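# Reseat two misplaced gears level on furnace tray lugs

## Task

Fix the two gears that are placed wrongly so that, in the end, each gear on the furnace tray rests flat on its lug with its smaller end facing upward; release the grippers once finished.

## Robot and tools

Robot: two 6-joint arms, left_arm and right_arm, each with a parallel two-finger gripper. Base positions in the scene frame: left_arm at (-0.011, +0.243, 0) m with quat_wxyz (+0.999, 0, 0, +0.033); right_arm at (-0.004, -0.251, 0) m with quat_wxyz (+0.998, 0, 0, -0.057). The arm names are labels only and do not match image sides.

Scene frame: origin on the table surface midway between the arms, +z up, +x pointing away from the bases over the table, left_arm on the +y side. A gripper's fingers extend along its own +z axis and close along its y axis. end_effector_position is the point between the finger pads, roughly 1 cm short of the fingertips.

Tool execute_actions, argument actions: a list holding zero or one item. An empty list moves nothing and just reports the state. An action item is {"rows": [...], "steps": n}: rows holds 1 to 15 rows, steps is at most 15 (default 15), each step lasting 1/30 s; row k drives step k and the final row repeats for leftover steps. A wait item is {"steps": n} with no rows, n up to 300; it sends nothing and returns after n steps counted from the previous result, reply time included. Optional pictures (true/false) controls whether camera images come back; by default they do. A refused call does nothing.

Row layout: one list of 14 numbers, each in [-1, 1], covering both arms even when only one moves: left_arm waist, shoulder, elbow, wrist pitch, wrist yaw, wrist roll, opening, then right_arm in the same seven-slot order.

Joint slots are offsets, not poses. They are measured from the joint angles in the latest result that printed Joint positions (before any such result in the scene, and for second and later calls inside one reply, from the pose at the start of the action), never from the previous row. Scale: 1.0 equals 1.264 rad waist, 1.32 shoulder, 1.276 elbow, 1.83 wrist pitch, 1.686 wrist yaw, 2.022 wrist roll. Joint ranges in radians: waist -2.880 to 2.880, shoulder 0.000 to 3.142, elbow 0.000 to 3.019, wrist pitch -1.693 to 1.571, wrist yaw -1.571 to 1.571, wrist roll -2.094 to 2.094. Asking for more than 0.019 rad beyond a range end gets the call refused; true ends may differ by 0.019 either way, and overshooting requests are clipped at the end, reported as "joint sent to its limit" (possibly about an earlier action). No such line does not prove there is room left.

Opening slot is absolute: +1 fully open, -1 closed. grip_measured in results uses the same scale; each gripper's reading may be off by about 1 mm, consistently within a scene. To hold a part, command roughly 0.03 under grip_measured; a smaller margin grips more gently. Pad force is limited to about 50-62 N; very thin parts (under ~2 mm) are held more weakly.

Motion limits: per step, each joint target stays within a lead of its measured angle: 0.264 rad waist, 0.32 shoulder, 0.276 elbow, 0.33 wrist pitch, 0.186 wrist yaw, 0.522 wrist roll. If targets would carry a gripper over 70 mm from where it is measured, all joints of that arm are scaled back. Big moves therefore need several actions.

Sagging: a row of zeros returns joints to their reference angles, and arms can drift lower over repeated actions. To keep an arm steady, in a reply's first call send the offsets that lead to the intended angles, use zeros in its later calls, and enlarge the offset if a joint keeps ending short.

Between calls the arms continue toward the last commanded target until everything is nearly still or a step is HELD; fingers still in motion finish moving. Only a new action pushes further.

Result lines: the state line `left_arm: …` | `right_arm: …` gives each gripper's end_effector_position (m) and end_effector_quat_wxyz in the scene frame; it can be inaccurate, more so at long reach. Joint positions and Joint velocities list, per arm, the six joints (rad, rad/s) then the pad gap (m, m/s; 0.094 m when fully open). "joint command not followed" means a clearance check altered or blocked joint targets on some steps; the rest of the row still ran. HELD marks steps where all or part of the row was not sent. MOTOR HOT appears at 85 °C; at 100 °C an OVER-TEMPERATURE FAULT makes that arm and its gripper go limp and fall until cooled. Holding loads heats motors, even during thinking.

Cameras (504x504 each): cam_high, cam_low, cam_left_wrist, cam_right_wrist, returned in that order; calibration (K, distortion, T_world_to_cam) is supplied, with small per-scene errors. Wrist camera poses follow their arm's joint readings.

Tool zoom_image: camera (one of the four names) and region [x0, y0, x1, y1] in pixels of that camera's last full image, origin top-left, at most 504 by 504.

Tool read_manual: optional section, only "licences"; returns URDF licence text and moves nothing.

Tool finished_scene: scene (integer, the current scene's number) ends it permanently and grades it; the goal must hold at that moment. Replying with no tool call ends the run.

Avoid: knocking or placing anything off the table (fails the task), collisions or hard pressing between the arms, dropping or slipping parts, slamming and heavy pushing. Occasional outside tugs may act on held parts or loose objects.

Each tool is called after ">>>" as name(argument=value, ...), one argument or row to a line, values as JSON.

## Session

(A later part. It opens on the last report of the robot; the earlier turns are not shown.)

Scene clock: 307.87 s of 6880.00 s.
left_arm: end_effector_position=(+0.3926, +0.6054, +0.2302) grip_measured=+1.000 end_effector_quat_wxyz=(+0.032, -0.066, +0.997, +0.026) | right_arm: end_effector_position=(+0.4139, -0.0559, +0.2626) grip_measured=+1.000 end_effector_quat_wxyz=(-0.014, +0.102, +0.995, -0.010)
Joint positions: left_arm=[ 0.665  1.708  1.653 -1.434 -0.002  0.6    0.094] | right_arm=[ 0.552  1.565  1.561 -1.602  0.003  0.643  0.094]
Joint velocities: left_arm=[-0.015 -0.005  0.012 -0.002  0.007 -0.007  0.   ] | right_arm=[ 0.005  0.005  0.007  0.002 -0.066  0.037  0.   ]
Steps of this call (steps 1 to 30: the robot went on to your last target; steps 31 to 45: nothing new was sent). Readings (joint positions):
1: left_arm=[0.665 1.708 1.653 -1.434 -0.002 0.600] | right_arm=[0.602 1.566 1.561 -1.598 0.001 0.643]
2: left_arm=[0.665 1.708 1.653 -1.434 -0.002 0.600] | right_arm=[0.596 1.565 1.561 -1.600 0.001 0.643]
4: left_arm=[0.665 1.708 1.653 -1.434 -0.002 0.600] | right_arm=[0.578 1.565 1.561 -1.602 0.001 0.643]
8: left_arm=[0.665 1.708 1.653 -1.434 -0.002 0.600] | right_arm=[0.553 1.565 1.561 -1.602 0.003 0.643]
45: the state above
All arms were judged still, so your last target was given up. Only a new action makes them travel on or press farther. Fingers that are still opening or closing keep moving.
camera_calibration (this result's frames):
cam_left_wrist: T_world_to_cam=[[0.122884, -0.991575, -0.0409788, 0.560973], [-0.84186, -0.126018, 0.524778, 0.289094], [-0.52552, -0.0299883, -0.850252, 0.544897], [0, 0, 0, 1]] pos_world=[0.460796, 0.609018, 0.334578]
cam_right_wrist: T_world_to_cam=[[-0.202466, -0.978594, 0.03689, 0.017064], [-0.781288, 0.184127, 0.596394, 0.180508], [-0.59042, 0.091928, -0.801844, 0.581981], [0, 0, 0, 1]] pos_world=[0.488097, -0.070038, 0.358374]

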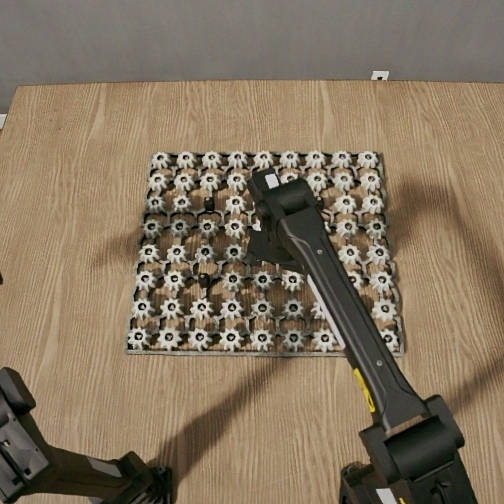

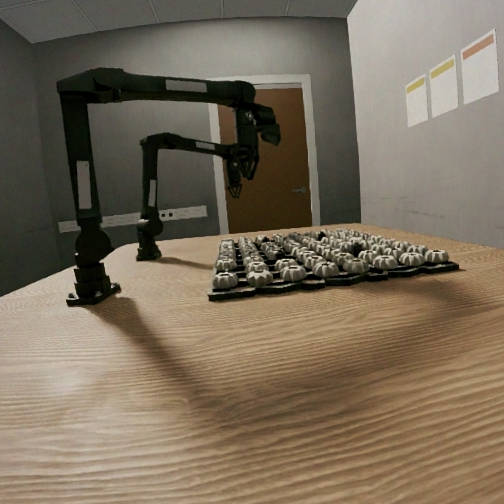

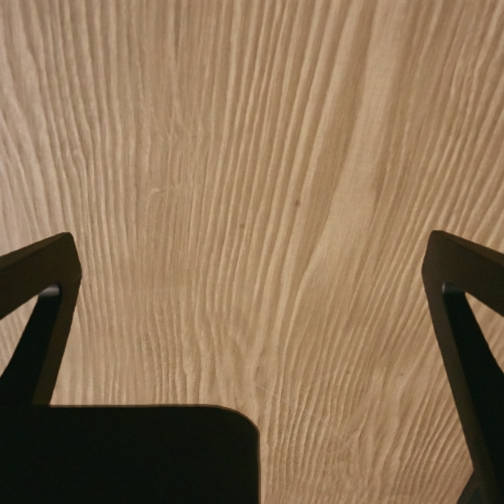

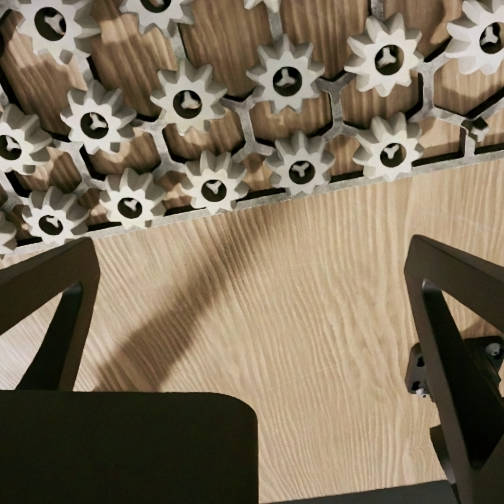

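>>> execute_actions(
  actions=[
    {"rows":[[0,0,0.015,0,0,0,1,-0.358,-0.04,-0.42,0.292,-0.386,0.454,0.6]],"steps":15},
  ],
  pictures=false,
)

>>> execute_actions(
  actions=[
    {"steps":50},
  ],
)

Scene clock: 330.97 s of 6880.00 s.
left_arm: end_effector_position=(+0.3926, +0.6054, +0.2302) grip_measured=+1.000 end_effector_quat_wxyz=(+0.032, -0.066, +0.997, +0.026) | right_arm: end_effector_position=(+0.3996, -0.1695, +0.1155) grip_measured=+0.602 end_effector_quat_wxyz=(-0.208, +0.640, +0.702, +0.234)
Joint positions: left_arm=[ 0.665  1.708  1.653 -1.434 -0.002  0.6    0.094] | right_arm=[ 0.062  1.52   1.015 -1.096 -0.636  1.419  0.075]
Joint velocities: left_arm=[-0.015  0.015 -0.002  0.007 -0.022  0.066  0.   ] | right_arm=[-0.093  0.122 -0.149  0.081 -0.081  0.886  0.   ]
Steps of this call (steps 1 to 90: nothing new was sent; then 19.60 s passed at rest; steps 91 to 105: all 15 steps of this action). Readings (joint positions):
91: left_arm=[0.665 1.708 1.653 -1.434 -0.002 0.600] | right_arm=[0.542 1.560 1.543 -1.571 -0.043 0.680]
92: left_arm=[0.665 1.708 1.653 -1.434 -0.002 0.600] | right_arm=[0.525 1.543 1.505 -1.509 -0.100 0.730]
94: left_arm=[0.665 1.708 1.653 -1.434 -0.002 0.600] | right_arm=[0.462 1.518 1.418 -1.405 -0.202 0.826]
98: left_arm=[0.665 1.708 1.653 -1.434 -0.002 0.600] | right_arm=[0.293 1.504 1.252 -1.234 -0.395 1.012]
105: the state above

Scene clock: 332.63 s of 6880.00 s.
left_arm: end_effector_position=(+0.3926, +0.6054, +0.2302) grip_measured=+1.000 end_effector_quat_wxyz=(+0.032, -0.066, +0.997, +0.026) | right_arm: end_effector_position=(+0.3987, -0.1536, +0.1175) grip_measured=+0.601 end_effector_quat_wxyz=(-0.224, +0.670, +0.671, +0.225)
Joint positions: left_arm=[ 0.665  1.708  1.653 -1.434 -0.002  0.6    0.094] | right_arm=[ 0.098  1.515  1.013 -1.081 -0.646  1.551  0.075]
Joint velocities: left_arm=[-0.005 -0.005 -0.002 -0.007 -0.051  0.066  0.   ] | right_arm=[ 0.005 -0.015  0.007  0.002 -0.081  0.051 -0.   ]
Steps of this call (steps 1 to 30: the robot went on to your last target; steps 31 to 50: nothing new was sent). Readings (joint positions):
1: left_arm=[0.665 1.708 1.653 -1.434 -0.002 0.600] | right_arm=[0.063 1.522 1.013 -1.093 -0.638 1.446]
2: left_arm=[0.665 1.708 1.653 -1.434 -0.002 0.600] | right_arm=[0.068 1.523 1.013 -1.089 -0.641 1.467]
4: left_arm=[0.665 1.708 1.653 -1.434 -0.002 0.600] | right_arm=[0.082 1.519 1.013 -1.082 -0.644 1.497]
8: left_arm=[0.665 1.708 1.653 -1.434 -0.002 0.600] | right_arm=[0.098 1.515 1.013 -1.081 -0.646 1.529]
50: the state above
All arms were judged still, so your last target was given up. Only a new action makes them travel on or press farther. Fingers that are still opening or closing keep moving.
camera_calibration (this result's frames):
cam_left_wrist: T_world_to_cam=[[0.122884, -0.991575, -0.0409788, 0.560973], [-0.84186, -0.126018, 0.524778, 0.289094], [-0.52552, -0.0299883, -0.850252, 0.544897], [0, 0, 0, 1]] pos_world=[0.460796, 0.609018, 0.334578]
cam_right_wrist: T_world_to_cam=[[-0.99991, -0.00860171, 0.0103253, 0.39378], [0.00719339, 0.30641, 0.951872, -0.0642505], [-0.0113515, 0.951861, -0.306321, 0.308583], [0, 0, 0, 1]] pos_world=[0.39771, -0.270653, 0.151618]

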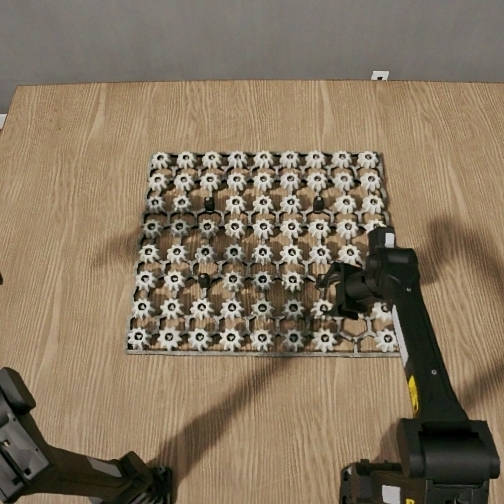

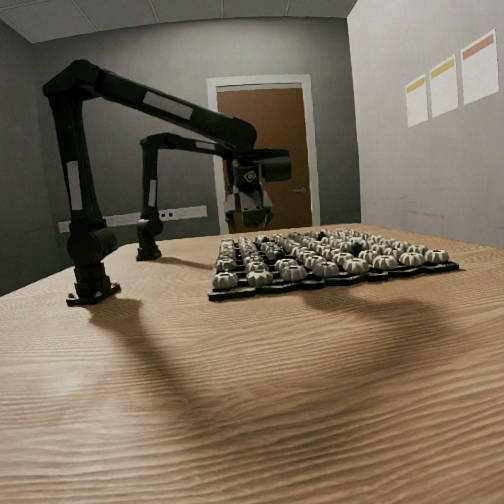

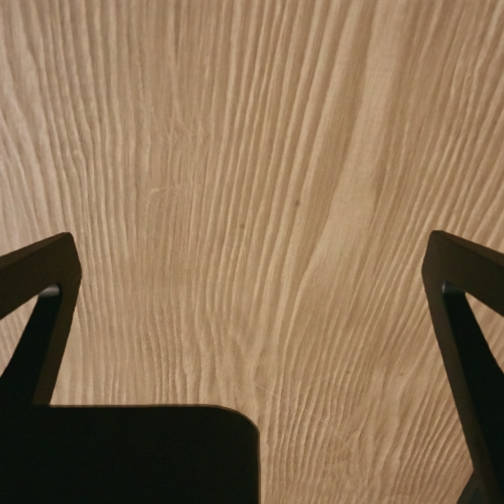

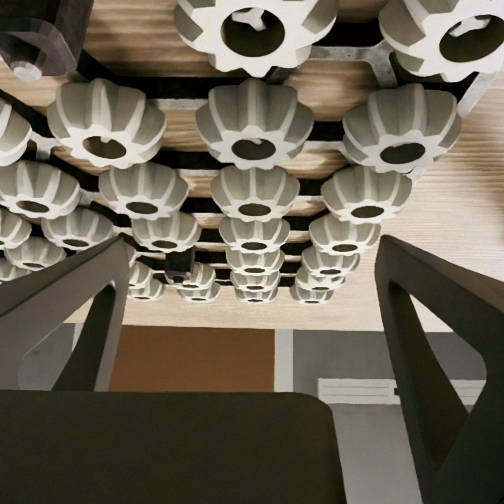

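>>> execute_actions(
  actions=[
    {"rows":[[0,0,0.015,0,0,0,1,0,0.025,-0.02,0.025,0,0,0.6],[0,0,0.015,0,0,0,1,0,0.05,-0.04,0.05,0,0,0.6],[0,0,0.015,0,0,0,1,0,0.065,-0.052,0.068,0,0,0.6]],"steps":15},
  ],
)

Scene clock: 338.00 s of 6880.00 s.
left_arm: end_effector_position=(+0.3926, +0.6054, +0.2302) grip_measured=+1.000 end_effector_quat_wxyz=(+0.032, -0.066, +0.997, +0.026) | right_arm: end_effector_position=(+0.3919, -0.1534, +0.0632) grip_measured=+0.601 end_effector_quat_wxyz=(-0.239, +0.674, +0.666, +0.211)
Joint positions: left_arm=[ 0.665  1.708  1.653 -1.434 -0.002  0.6    0.094] | right_arm=[ 0.098  1.604  0.949 -0.968 -0.646  1.551  0.075]
Joint velocities: left_arm=[-0.005  0.005 -0.022 -0.007  0.007  0.007  0.   ] | right_arm=[-0.015  0.005  0.007  0.007 -0.051 -0.007  0.   ]
Steps of this call (steps 1 to 90: nothing new was sent; then 1.87 s passed at rest; steps 91 to 105: all 15 steps of this action). Readings (joint positions):
91: left_arm=[0.665 1.708 1.653 -1.434 -0.002 0.600] | right_arm=[0.098 1.515 1.011 -1.075 -0.646 1.551]
92: left_arm=[0.665 1.708 1.653 -1.434 -0.002 0.600] | right_arm=[0.098 1.518 1.006 -1.056 -0.646 1.551]
94: left_arm=[0.665 1.708 1.653 -1.434 -0.002 0.600] | right_arm=[0.098 1.533 0.988 -1.002 -0.646 1.551]
98: left_arm=[0.665 1.708 1.653 -1.434 -0.002 0.600] | right_arm=[0.098 1.589 0.959 -0.972 -0.646 1.551]
105: the state above
camera_calibration (this result's frames):
cam_left_wrist: T_world_to_cam=[[0.122884, -0.991575, -0.0409788, 0.560973], [-0.84186, -0.126018, 0.524778, 0.289094], [-0.52552, -0.0299883, -0.850252, 0.544897], [0, 0, 0, 1]] pos_world=[0.460796, 0.609018, 0.334578]
cam_right_wrist: T_world_to_cam=[[-0.998637, -0.00862012, 0.0514819, 0.384419], [0.0463931, 0.305467, 0.951072, -0.0279674], [-0.0239244, 0.952164, -0.304651, 0.296578], [0, 0, 0, 1]] pos_world=[0.392288, -0.270534, 0.097161]

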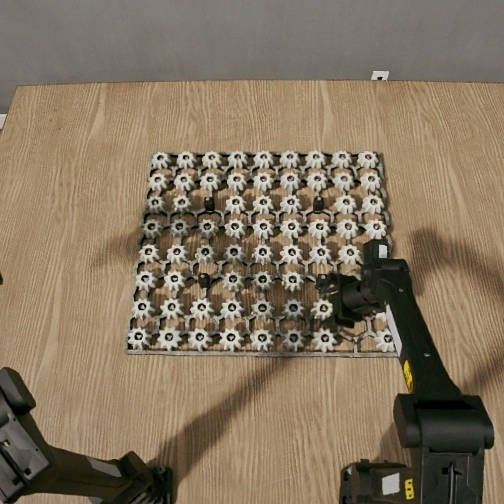

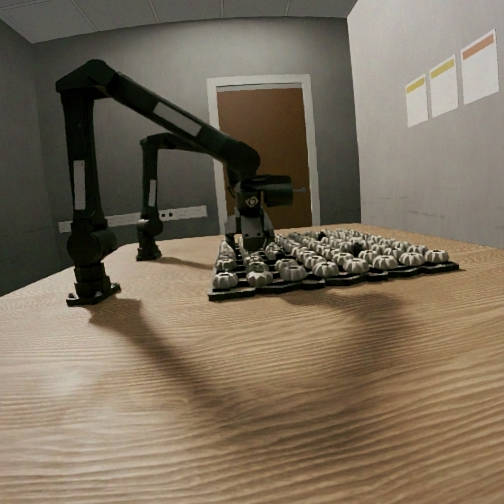

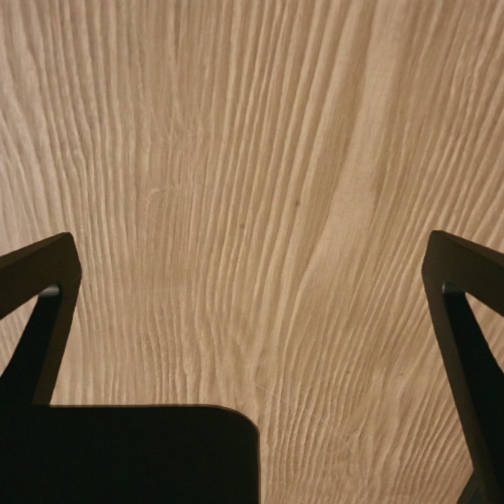

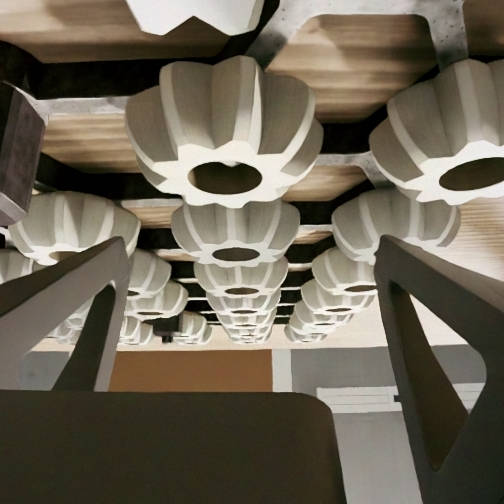

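>>> zoom_image(
  camera="cam_low",
  region=[215,235,335,295],
)

>>> zoom_image(
  camera="cam_low",
  region=[300,225,465,285],
)

Region (215, 235, 335, 295) of cam_low's 504x504 image, scaled by 4.200, with more detail than that image has.

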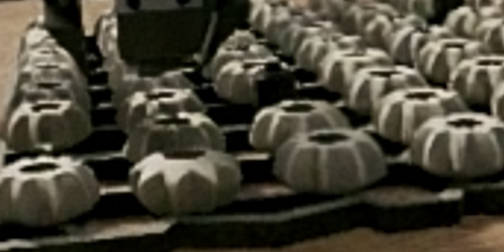

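Region (300, 225, 465, 285) of cam_low's 504x504 image, scaled by 3.055, with more detail than that image has; it fills the top 183 rows of this view, and the rest is white.

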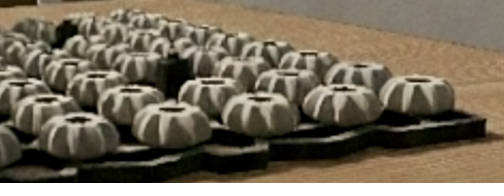

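>>> execute_actions(
  actions=[
    {"rows":[[0,0,0.015,0,0,0,1,0,-0.108,0.11,-0.127,0,0,0.6],[0,0,0.015,0,0,0,1,0,-0.108,0.11,-0.127,0,0,0.6],[0,0,0.015,0,0,0,1,0,-0.108,0.11,-0.127,0,0,0.6],[0,0,0.015,0,0,0,1,0.044,-0.108,0.12,-0.127,0.383,0,0.6]],"steps":15},
  ],
  pictures=false,
)

>>> execute_actions(
  actions=[
    {"steps":40},
  ],
)

Scene clock: 356.20 s of 6880.00 s.
left_arm: end_effector_position=(+0.3926, +0.6054, +0.2302) grip_measured=+1.000 end_effector_quat_wxyz=(+0.032, -0.066, +0.997, +0.026) | right_arm: end_effector_position=(+0.3992, -0.2339, +0.1378) grip_measured=+0.601 end_effector_quat_wxyz=(+0.010, +0.685, +0.728, +0.012)
Joint positions: left_arm=[ 0.665  1.708  1.653 -1.434 -0.002  0.6    0.094] | right_arm=[ 0.155  1.433  1.081 -1.189 -0.003  1.551  0.075]
Joint velocities: left_arm=[-0.005 -0.005  0.017 -0.027 -0.066 -0.007  0.   ] | right_arm=[-0.005  0.122  0.002 -0.002 -0.037 -0.037 -0.001]
Steps of this call (steps 1 to 15: the robot went on to your last target; steps 16 to 90: nothing new was sent; then 14.70 s passed at rest; steps 91 to 105: all 15 steps of this action). Readings (joint positions):
91: left_arm=[0.665 1.708 1.653 -1.434 -0.002 0.600] | right_arm=[0.098 1.600 0.955 -0.994 -0.646 1.551]
92: left_arm=[0.665 1.708 1.653 -1.434 -0.002 0.600] | right_arm=[0.098 1.592 0.963 -1.043 -0.646 1.551]
94: left_arm=[0.665 1.708 1.653 -1.434 -0.002 0.600] | right_arm=[0.103 1.552 0.981 -1.118 -0.574 1.551]
98: left_arm=[0.665 1.708 1.653 -1.434 -0.002 0.600] | right_arm=[0.145 1.462 1.046 -1.182 -0.180 1.551]
105: the state above

Scene clock: 357.53 s of 6880.00 s.
left_arm: end_effector_position=(+0.3926, +0.6054, +0.2302) grip_measured=+1.000 end_effector_quat_wxyz=(+0.032, -0.066, +0.997, +0.026) | right_arm: end_effector_position=(+0.3991, -0.2340, +0.1314) grip_measured=+0.601 end_effector_quat_wxyz=(+0.004, +0.685, +0.728, +0.006)
Joint positions: left_arm=[ 0.665  1.708  1.653 -1.434 -0.002  0.6    0.094] | right_arm=[ 0.155  1.449  1.081 -1.189 -0.003  1.551  0.075]
Joint velocities: left_arm=[-0.024 -0.015 -0.002 -0.022 -0.066 -0.037  0.   ] | right_arm=[-0.005 -0.015 -0.007  0.007  0.037 -0.022 -0.   ]
Steps of this call (steps 1 to 30: the robot went on to your last target; steps 31 to 40: nothing new was sent). Readings (joint positions):
1: left_arm=[0.665 1.708 1.653 -1.434 -0.002 0.600] | right_arm=[0.155 1.437 1.081 -1.189 -0.003 1.551]
2: left_arm=[0.665 1.708 1.653 -1.434 -0.002 0.600] | right_arm=[0.155 1.441 1.081 -1.189 -0.003 1.551]
4: left_arm=[0.665 1.708 1.653 -1.434 -0.002 0.600] | right_arm=[0.155 1.447 1.081 -1.189 -0.003 1.551]
8: left_arm=[0.665 1.708 1.653 -1.434 -0.002 0.600] | right_arm=[0.155 1.449 1.081 -1.189 -0.003 1.551]
40: the state above
All arms were judged still, so your last target was given up. Only a new action makes them travel on or press farther. Fingers that are still opening or closing keep moving.
camera_calibration (this result's frames):
cam_left_wrist: T_world_to_cam=[[0.122884, -0.991575, -0.0409788, 0.560973], [-0.84186, -0.126018, 0.524778, 0.289094], [-0.52552, -0.0299883, -0.850252, 0.544897], [0, 0, 0, 1]] pos_world=[0.460796, 0.609018, 0.334578]
cam_right_wrist: T_world_to_cam=[[-0.998159, -0.0606555, -0.000198935, 0.381799], [-0.049625, 0.814744, 0.577693, 0.13801], [-0.0348781, 0.576639, -0.816254, 0.377946], [0, 0, 0, 1]] pos_world=[0.401127, -0.307223, 0.228849]

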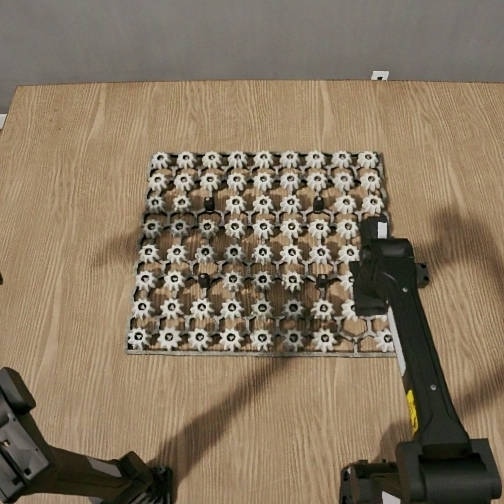

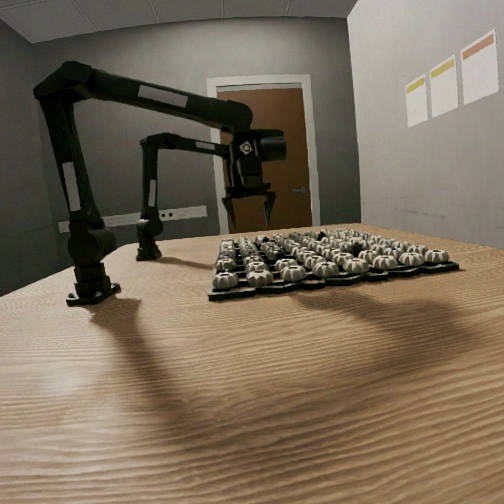

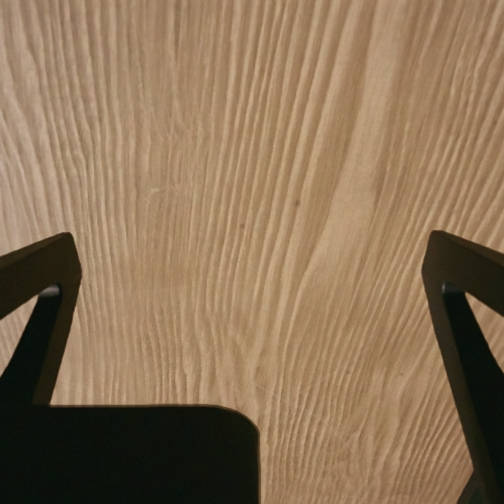

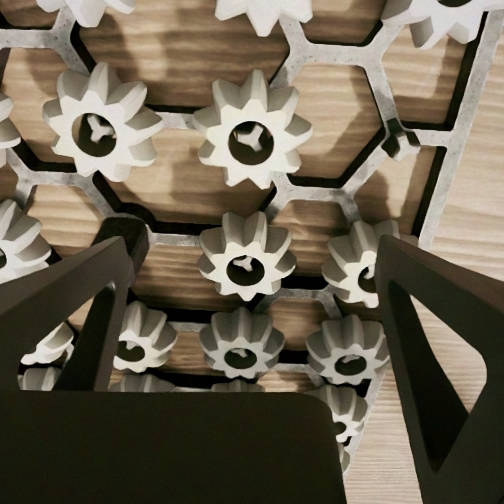

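>>> execute_actions(
  actions=[
    {"rows":[[0,0,0.015,0,0,0,1,-0.344,0.05,-0.05,0.06,-0.381,0,0.6]],"steps":15},
  ],
  pictures=false,
)

>>> execute_actions(
  actions=[
    {"steps":40},
  ],
  pictures=false,
)

Scene clock: 364.13 s of 6880.00 s.
left_arm: end_effector_position=(+0.3926, +0.6054, +0.2302) grip_measured=+1.000 end_effector_quat_wxyz=(+0.032, -0.066, +0.997, +0.026) | right_arm: end_effector_position=(+0.4077, -0.3231, +0.1224) grip_measured=+0.601 end_effector_quat_wxyz=(-0.170, +0.792, +0.523, +0.265)
Joint positions: left_arm=[ 0.665  1.708  1.653 -1.434 -0.002  0.6    0.094] | right_arm=[-0.309  1.514  1.028 -1.089 -0.641  1.551  0.075]
Joint velocities: left_arm=[ 0.005 -0.005 -0.012 -0.017  0.051 -0.022  0.   ] | right_arm=[ 0.327  0.005  0.002 -0.007 -0.007 -0.022 -0.   ]
Steps of this call (steps 1 to 90: nothing new was sent; then 3.10 s passed at rest; steps 91 to 105: all 15 steps of this action). Readings (joint positions):
91: left_arm=[0.665 1.708 1.653 -1.434 -0.002 0.600] | right_arm=[0.140 1.450 1.077 -1.179 -0.064 1.551]
92: left_arm=[0.665 1.708 1.653 -1.434 -0.002 0.600] | right_arm=[0.113 1.451 1.071 -1.157 -0.140 1.551]
94: left_arm=[0.665 1.708 1.653 -1.434 -0.002 0.600] | right_arm=[0.016 1.463 1.060 -1.127 -0.284 1.551]
98: left_arm=[0.665 1.708 1.653 -1.434 -0.002 0.600] | right_arm=[-0.230 1.500 1.042 -1.096 -0.597 1.551]
105: the state above

Scene clock: 365.47 s of 6880.00 s.
left_arm: end_effector_position=(+0.3926, +0.6054, +0.2302) grip_measured=+1.000 end_effector_quat_wxyz=(+0.032, -0.066, +0.997, +0.026) | right_arm: end_effector_position=(+0.4099, -0.3097, +0.1227) grip_measured=+0.601 end_effector_quat_wxyz=(-0.175, +0.783, +0.535, +0.264)
Joint positions: left_arm=[ 0.665  1.708  1.653 -1.434 -0.002  0.6    0.094] | right_arm=[-0.277  1.514  1.028 -1.089 -0.644  1.551  0.075]
Joint velocities: left_arm=[-0.015 -0.005 -0.012 -0.002 -0.051  0.007  0.   ] | right_arm=[-0.005 -0.005 -0.017 -0.002 -0.022  0.007  0.   ]
Steps of this call (steps 1 to 30: the robot went on to your last target; steps 31 to 40: nothing new was sent). Readings (joint positions):
1: left_arm=[0.665 1.708 1.653 -1.434 -0.002 0.600] | right_arm=[-0.298 1.514 1.028 -1.089 -0.643 1.551]
2: left_arm=[0.665 1.708 1.653 -1.434 -0.002 0.600] | right_arm=[-0.289 1.514 1.028 -1.089 -0.644 1.551]
4: left_arm=[0.665 1.708 1.653 -1.434 -0.002 0.600] | right_arm=[-0.278 1.514 1.028 -1.089 -0.644 1.551]
8: left_arm=[0.665 1.708 1.653 -1.434 -0.002 0.600] | right_arm=[-0.277 1.514 1.028 -1.089 -0.644 1.551]
40: the state above
All arms were judged still, so your last target was given up. Only a new action makes them travel on or press farther. Fingers that are still opening or closing keep moving.

>>> execute_actions(
  actions=[
    {"rows":[[0,0,0.015,0,0,0,1,0,0.03,-0.025,0.03,0,0,0.5],[0,0,0.015,0,0,0,1,0,0.055,-0.045,0.055,0,0,0.5],[0,0,0.015,0,0,0,1,0,0.07,-0.058,0.072,0,0,0.5]],"steps":15},
  ],
)

Scene clock: 369.90 s of 6880.00 s.
left_arm: end_effector_position=(+0.3926, +0.6054, +0.2302) grip_measured=+1.000 end_effector_quat_wxyz=(+0.032, -0.066, +0.997, +0.026) | right_arm: end_effector_position=(+0.4015, -0.3062, +0.0620) grip_measured=+0.501 end_effector_quat_wxyz=(-0.196, +0.787, +0.528, +0.250)
Joint positions: left_arm=[ 0.665  1.708  1.653 -1.434 -0.002  0.6    0.094] | right_arm=[-0.277  1.611  0.955 -0.97  -0.645  1.551  0.071]
Joint velocities: left_arm=[-0.005 -0.005  0.002 -0.002  0.007 -0.007  0.   ] | right_arm=[-0.015 -0.034  0.007 -0.012  0.022  0.081 -0.   ]
Steps of this call (steps 1 to 90: nothing new was sent; then 0.93 s passed at rest; steps 91 to 105: all 15 steps of this action). Readings (joint positions):
91: left_arm=[0.665 1.708 1.653 -1.434 -0.002 0.600] | right_arm=[-0.277 1.515 1.025 -1.082 -0.644 1.551]
92: left_arm=[0.665 1.708 1.653 -1.434 -0.002 0.600] | right_arm=[-0.277 1.517 1.019 -1.060 -0.644 1.551]
94: left_arm=[0.665 1.708 1.653 -1.434 -0.002 0.600] | right_arm=[-0.277 1.535 0.998 -1.004 -0.645 1.551]
98: left_arm=[0.665 1.708 1.653 -1.434 -0.002 0.600] | right_arm=[-0.277 1.596 0.965 -0.973 -0.645 1.551]
105: the state above
camera_calibration (this result's frames):
cam_left_wrist: T_world_to_cam=[[0.122884, -0.991575, -0.0409788, 0.560973], [-0.84186, -0.126018, 0.524778, 0.289094], [-0.52552, -0.0299883, -0.850252, 0.544897], [0, 0, 0, 1]] pos_world=[0.460796, 0.609018, 0.334578]
cam_right_wrist: T_world_to_cam=[[-0.931976, 0.358391, 0.0545642, 0.478158], [0.158467, 0.267378, 0.950472, -0.037253], [0.326051, 0.894464, -0.305983, 0.2838], [0, 0, 0, 1]] pos_world=[0.359002, -0.415256, 0.0961556]

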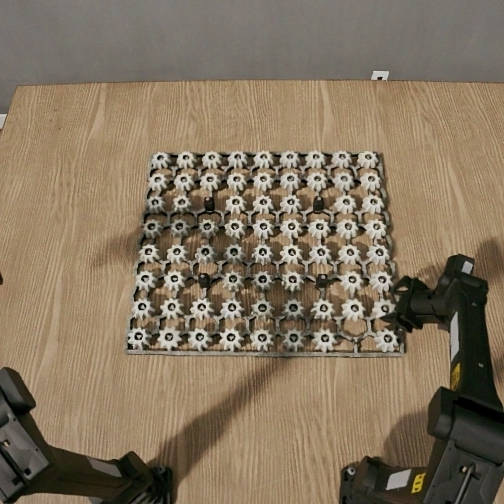

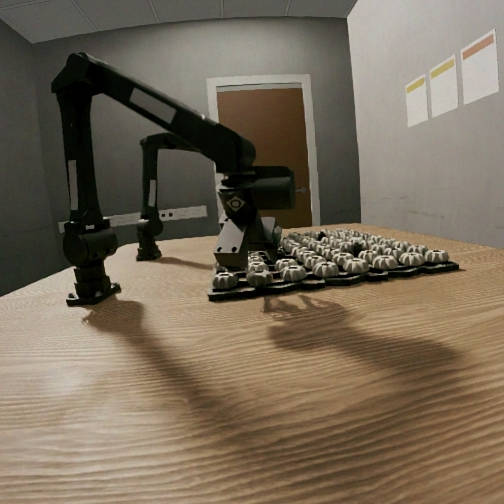

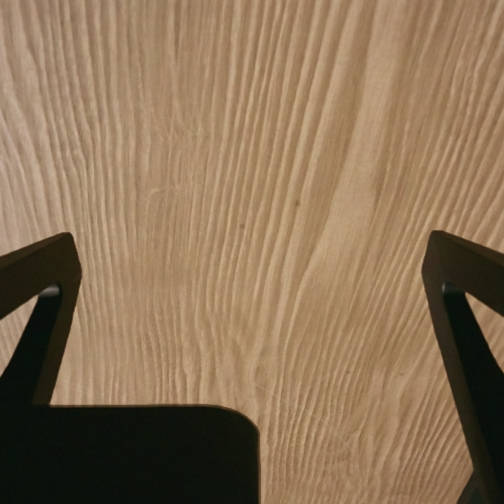

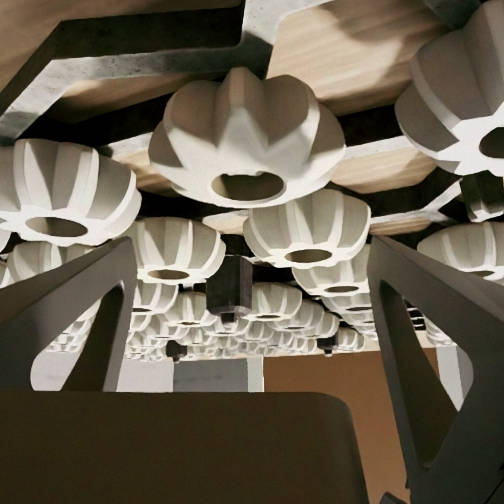

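>>> execute_actions(
  actions=[
    {"rows":[[0,0,0.015,0,0,0,1,0,0.012,-0.008,0.006,0,0,0.5],[0,0,0.015,0,0,0,1,0,0.026,-0.018,0.014,0,0,0.5]],"steps":15},
  ],
)

Scene clock: 378.23 s of 6880.00 s.
left_arm: end_effector_position=(+0.3926, +0.6054, +0.2302) grip_measured=+1.000 end_effector_quat_wxyz=(+0.032, -0.066, +0.997, +0.026) | right_arm: end_effector_position=(+0.3975, -0.3045, +0.0507) grip_measured=+0.501 end_effector_quat_wxyz=(-0.203, +0.789, +0.525, +0.245)
Joint positions: left_arm=[ 0.665  1.708  1.653 -1.434 -0.002  0.6    0.094] | right_arm=[-0.277  1.631  0.942 -0.957 -0.645  1.551  0.071]
Joint velocities: left_arm=[-0.024 -0.015  0.007 -0.002  0.022 -0.022  0.   ] | right_arm=[-0.005 -0.005 -0.002  0.002 -0.022  0.007 -0.001]
Steps of this call (steps 1 to 15: the robot went on to your last target; steps 16 to 90: nothing new was sent; then 4.83 s passed at rest; steps 91 to 105: all 15 steps of this action). Readings (joint positions):
91: left_arm=[0.665 1.708 1.653 -1.434 -0.002 0.600] | right_arm=[-0.277 1.610 0.955 -0.970 -0.645 1.551]
92: left_arm=[0.665 1.708 1.653 -1.434 -0.002 0.600] | right_arm=[-0.277 1.611 0.953 -0.967 -0.645 1.551]
94: left_arm=[0.665 1.708 1.653 -1.434 -0.002 0.600] | right_arm=[-0.277 1.615 0.950 -0.959 -0.645 1.551]
98: left_arm=[0.665 1.708 1.653 -1.434 -0.002 0.600] | right_arm=[-0.277 1.628 0.944 -0.957 -0.645 1.551]
105: the state above
camera_calibration (this result's frames):
cam_left_wrist: T_world_to_cam=[[0.122884, -0.991575, -0.0409788, 0.560973], [-0.84186, -0.126018, 0.524778, 0.289094], [-0.52552, -0.0299883, -0.850252, 0.544897], [0, 0, 0, 1]] pos_world=[0.460796, 0.609018, 0.334578]
cam_right_wrist: T_world_to_cam=[[-0.93082, 0.357915, 0.0739736, 0.472857], [0.175557, 0.260342, 0.949422, -0.0352155], [0.320553, 0.896727, -0.305166, 0.283011], [0, 0, 0, 1]] pos_world=[0.355606, -0.413858, 0.0848206]

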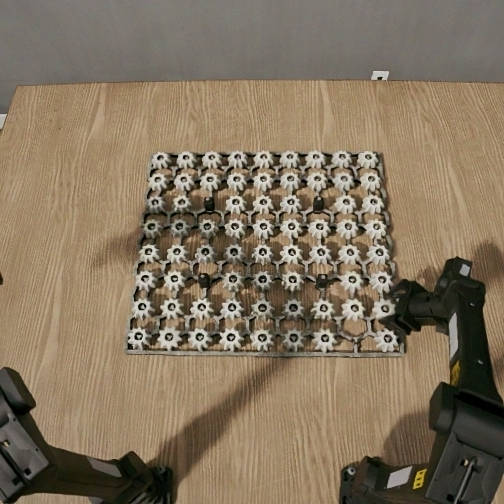

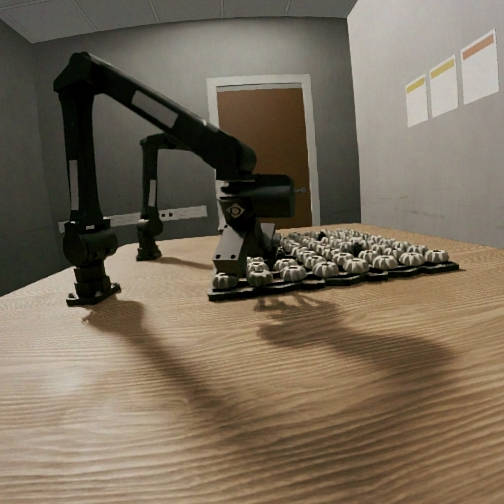

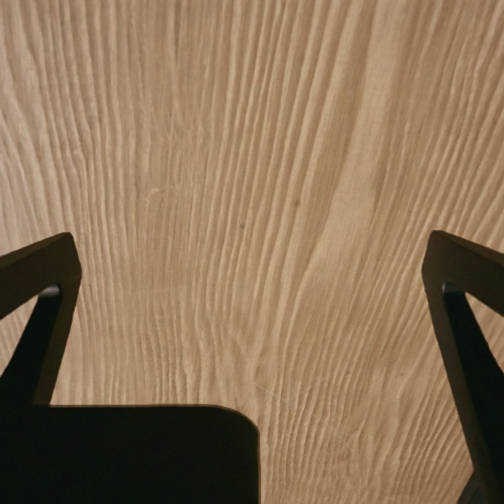

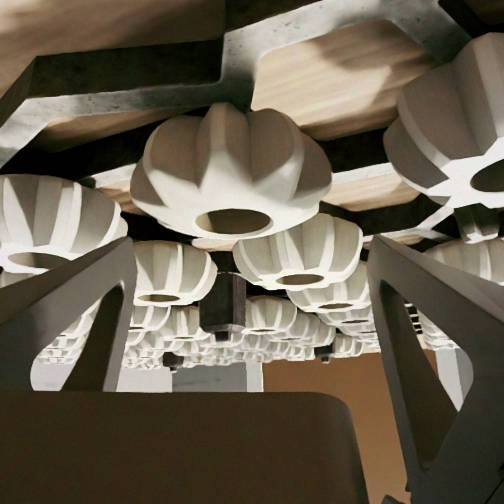

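>>> execute_actions(
  actions=[
    {"rows":[[0,0,0.015,0,0,0,1,0.012,0.004,0,0.008,0,0,0.5],[0,0,0.015,0,0,0,1,0.024,0.012,-0.004,0.016,0,0,0.5]],"steps":15},
  ],
)

Scene clock: 385.83 s of 6880.00 s.
left_arm: end_effector_position=(+0.3926, +0.6054, +0.2302) grip_measured=+1.000 end_effector_quat_wxyz=(+0.032, -0.066, +0.997, +0.026) | right_arm: end_effector_position=(+0.4022, -0.2949, +0.0505) grip_measured=+0.501 end_effector_quat_wxyz=(-0.200, +0.780, +0.538, +0.247)
Joint positions: left_arm=[ 0.665  1.708  1.653 -1.434 -0.002  0.6    0.094] | right_arm=[-0.25   1.631  0.942 -0.939 -0.645  1.551  0.071]
Joint velocities: left_arm=[-0.015 -0.005 -0.002 -0.007 -0.007  0.037  0.   ] | right_arm=[-0.005 -0.024  0.002 -0.007  0.022  0.007 -0.001]
Steps of this call (steps 1 to 15: the robot went on to your last target; steps 16 to 90: nothing new was sent; then 4.10 s passed at rest; steps 91 to 105: all 15 steps of this action). Readings (joint positions):
91: left_arm=[0.665 1.708 1.653 -1.434 -0.002 0.600] | right_arm=[-0.277 1.631 0.942 -0.956 -0.645 1.551]
92: left_arm=[0.665 1.708 1.653 -1.434 -0.002 0.600] | right_arm=[-0.275 1.631 0.942 -0.953 -0.645 1.551]
94: left_arm=[0.665 1.708 1.653 -1.434 -0.002 0.600] | right_arm=[-0.267 1.631 0.942 -0.944 -0.645 1.551]
98: left_arm=[0.665 1.708 1.653 -1.434 -0.002 0.600] | right_arm=[-0.251 1.631 0.942 -0.940 -0.645 1.551]
105: the state above
camera_calibration (this result's frames):
cam_left_wrist: T_world_to_cam=[[0.122884, -0.991575, -0.0409788, 0.560973], [-0.84186, -0.126018, 0.524778, 0.289094], [-0.52552, -0.0299883, -0.850252, 0.544897], [0, 0, 0, 1]] pos_world=[0.460796, 0.609018, 0.334578]
cam_right_wrist: T_world_to_cam=[[-0.941221, 0.332975, 0.0568489, 0.471504], [0.153201, 0.270798, 0.950367, -0.0262772], [0.301054, 0.903215, -0.305893, 0.28262], [0, 0, 0, 1]] pos_world=[0.362731, -0.40515, 0.08462]

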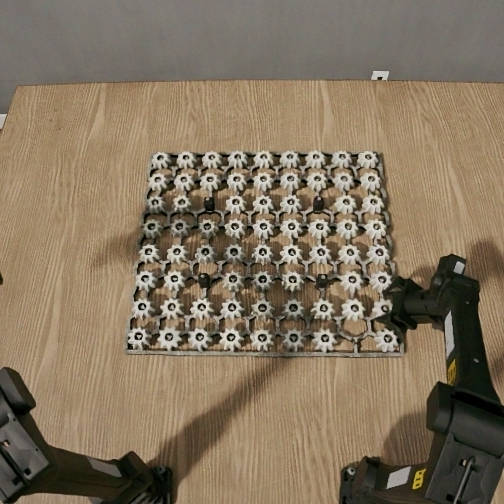

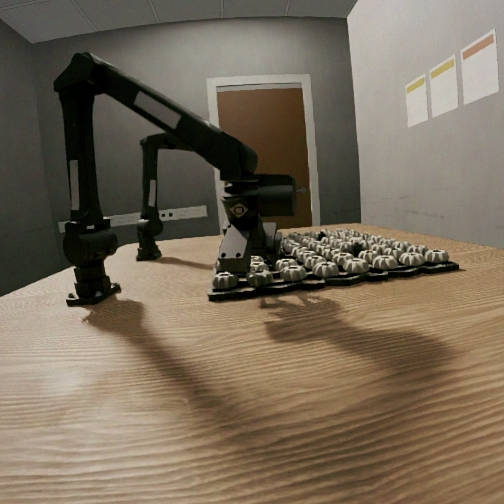

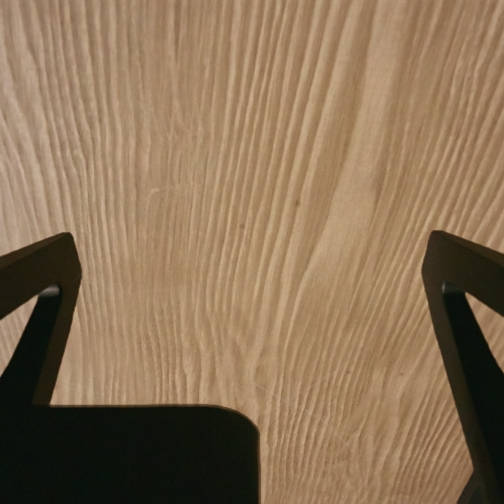

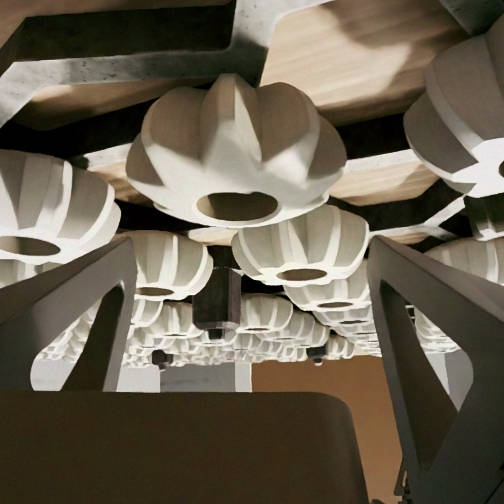

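>>> execute_actions(
  actions=[
    {"rows":[[0,0,0.015,0,0,0,1,0,0.015,-0.008,0.008,0,0,0.5],[0,0,0.015,0,0,0,1,0,0.03,-0.016,0.016,0,0,0.5],[0,0,0.015,0,0,0,1,0,0.036,-0.022,0.024,0,0,0.5]],"steps":15},
  ],
)

Scene clock: 389.97 s of 6880.00 s.
left_arm: end_effector_position=(+0.3926, +0.6054, +0.2302) grip_measured=+1.000 end_effector_quat_wxyz=(+0.032, -0.066, +0.997, +0.026) | right_arm: end_effector_position=(+0.3986, -0.2932, +0.0324) grip_measured=+0.501 end_effector_quat_wxyz=(-0.208, +0.781, +0.536, +0.243)
Joint positions: left_arm=[ 0.665  1.708  1.653 -1.434 -0.002  0.6    0.094] | right_arm=[-0.25   1.666  0.924 -0.906 -0.647  1.55   0.071]
Joint velocities: left_arm=[-0.005 -0.015 -0.007 -0.002 -0.022  0.066  0.   ] | right_arm=[ 0.005 -0.005 -0.012  0.007 -0.037  0.022  0.   ]
Steps of this call (steps 1 to 15: the robot went on to your last target; steps 16 to 90: nothing new was sent; then 0.63 s passed at rest; steps 91 to 105: all 15 steps of this action). Readings (joint positions):
91: left_arm=[0.665 1.708 1.653 -1.434 -0.002 0.600] | right_arm=[-0.250 1.631 0.942 -0.939 -0.645 1.551]
92: left_arm=[0.665 1.708 1.653 -1.434 -0.002 0.600] | right_arm=[-0.250 1.632 0.941 -0.936 -0.645 1.551]
94: left_arm=[0.665 1.708 1.653 -1.434 -0.002 0.600] | right_arm=[-0.250 1.639 0.937 -0.919 -0.645 1.551]
98: left_arm=[0.665 1.708 1.653 -1.434 -0.002 0.600] | right_arm=[-0.250 1.661 0.927 -0.909 -0.645 1.551]
105: the state above
camera_calibration (this result's frames):
cam_left_wrist: T_world_to_cam=[[0.122884, -0.991575, -0.0409788, 0.560973], [-0.84186, -0.126018, 0.524778, 0.289094], [-0.52552, -0.0299883, -0.850252, 0.544897], [0, 0, 0, 1]] pos_world=[0.460796, 0.609018, 0.334578]
cam_right_wrist: T_world_to_cam=[[-0.940185, 0.332259, 0.0752026, 0.467279], [0.16866, 0.262196, 0.950162, -0.0177273], [0.295982, 0.906012, -0.302551, 0.279324], [0, 0, 0, 1]] pos_world=[0.359644, -0.403681, 0.0662131]

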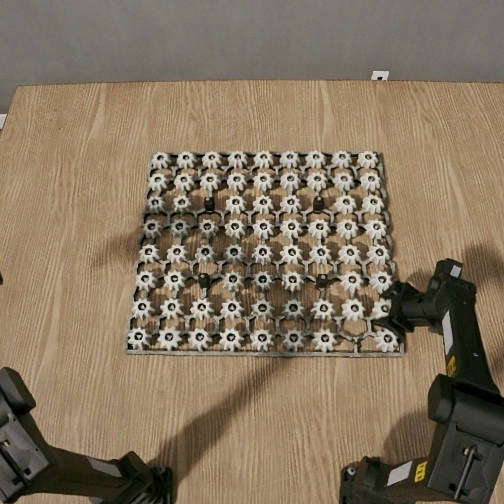

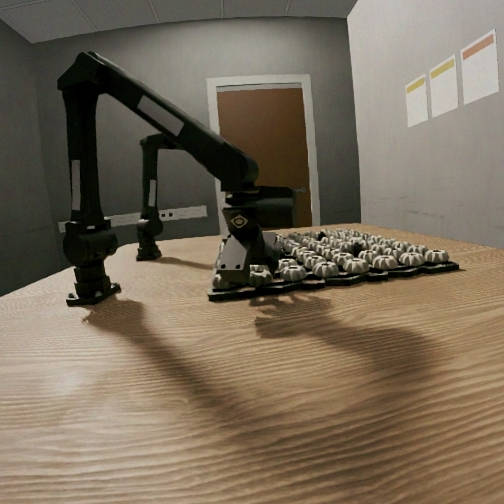

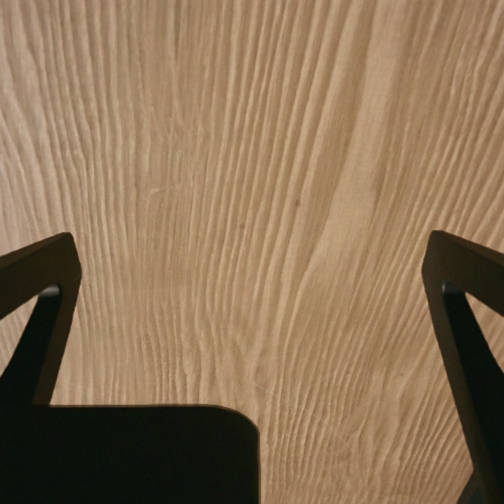

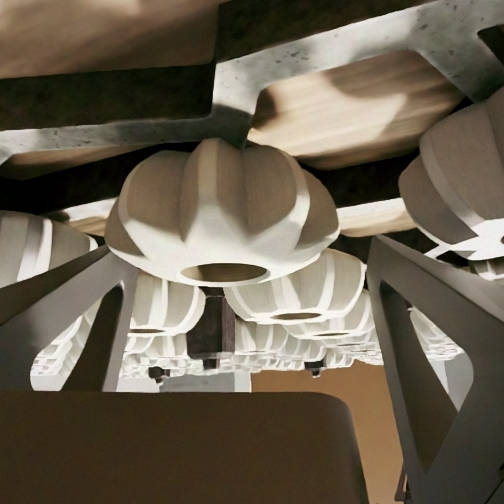

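>>> execute_actions(
  actions=[
    {"rows":[[0,0,0.015,0,0,0,1,0,0.008,0,0.01,0,0,0.5],[0,0,0.015,0,0,0,1,0,0.012,0,0.02,0,0,0.5],[0,0,0.015,0,0,0,1,0,0.012,0,0.02,0,0,0.5],[0,0,0.015,0,0,0,1,0,0.012,0,0.02,0,0,0.5],[0,0,0.015,0,0,0,1,0,0.012,0,0.02,0,0,0.5],[0,0,0.015,0,0,0,1,0,0.012,0,0.02,0,0,0.4],[0,0,0.015,0,0,0,1,0,0.012,0,0.02,0,0,0.32],[0,0,0.015,0,0,0,1,0,0.012,0,0.02,0,0,0.25],[0,0,0.015,0,0,0,1,0,0.012,0,0.02,0,0,0.2],[0,0,0.015,0,0,0,1,0,0.012,0,0.02,0,0,0.15]],"steps":15},
  ],
)

Scene clock: 397.23 s of 6880.00 s.
left_arm: end_effector_position=(+0.3926, +0.6054, +0.2302) grip_measured=+1.000 end_effector_quat_wxyz=(+0.032, -0.066, +0.997, +0.026) | right_arm: end_effector_position=(+0.4046, -0.2951, +0.0323) grip_measured=+0.152 end_effector_quat_wxyz=(-0.197, +0.779, +0.540, +0.252)
Joint positions: left_arm=[ 0.665  1.708  1.653 -1.434 -0.002  0.6    0.094] | right_arm=[-0.25   1.666  0.924 -0.875 -0.65   1.55   0.054]
Joint velocities: left_arm=[-0.005 -0.015  0.002 -0.007  0.007 -0.037  0.   ] | right_arm=[-0.005  0.005 -0.007 -0.017  0.037 -0.066 -0.   ]
Steps of this call (steps 1 to 15: the robot went on to your last target; steps 16 to 90: nothing new was sent; then 3.77 s passed at rest; steps 91 to 105: all 15 steps of this action). Readings (joint positions):
91: left_arm=[0.665 1.708 1.653 -1.434 -0.002 0.600] | right_arm=[-0.250 1.666 0.924 -0.904 -0.647 1.550]
92: left_arm=[0.665 1.708 1.653 -1.434 -0.002 0.600] | right_arm=[-0.250 1.666 0.924 -0.900 -0.647 1.550]
94: left_arm=[0.665 1.708 1.653 -1.434 -0.002 0.600] | right_arm=[-0.250 1.666 0.924 -0.888 -0.647 1.550]
98: left_arm=[0.665 1.708 1.653 -1.434 -0.002 0.600] | right_arm=[-0.250 1.666 0.924 -0.882 -0.647 1.550]
105: the state above
camera_calibration (this result's frames):
cam_left_wrist: T_world_to_cam=[[0.122884, -0.991575, -0.0409788, 0.560973], [-0.84186, -0.126018, 0.524778, 0.289094], [-0.52552, -0.0299883, -0.850252, 0.544897], [0, 0, 0, 1]] pos_world=[0.460796, 0.609018, 0.334578]
cam_right_wrist: T_world_to_cam=[[-0.941882, 0.332907, 0.045076, 0.475489], [0.141128, 0.270335, 0.952366, -0.00460948], [0.304864, 0.903378, -0.301606, 0.274865], [0, 0, 0, 1]] pos_world=[0.364708, -0.405354, 0.0658576]

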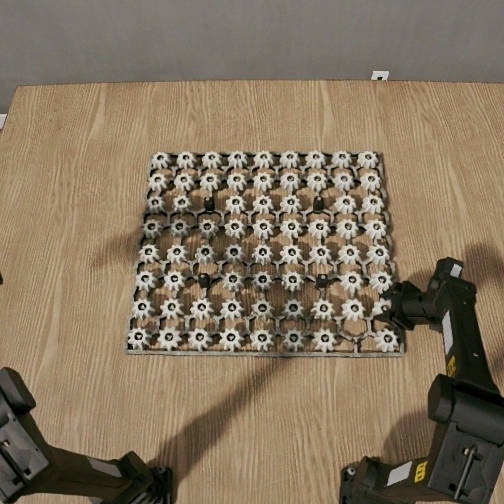

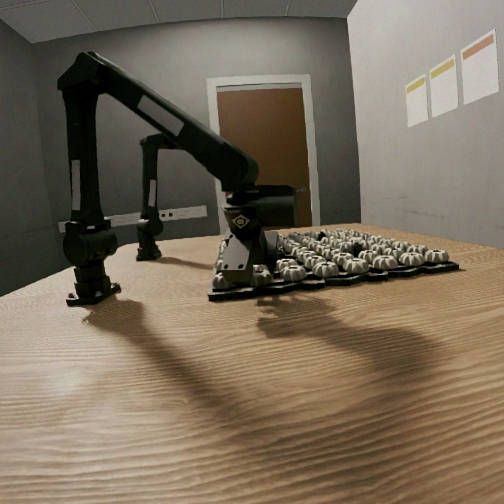

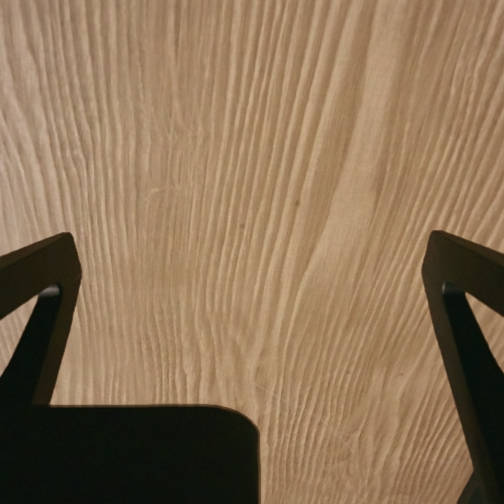

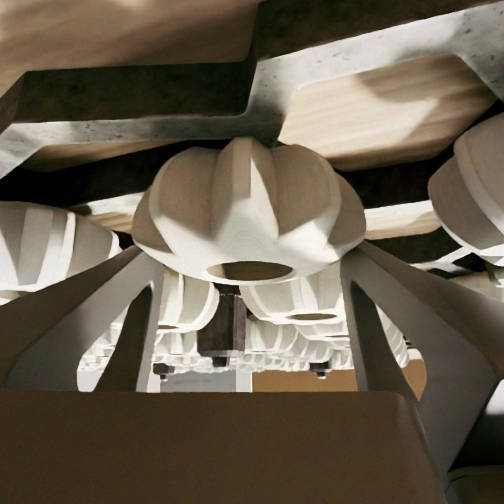

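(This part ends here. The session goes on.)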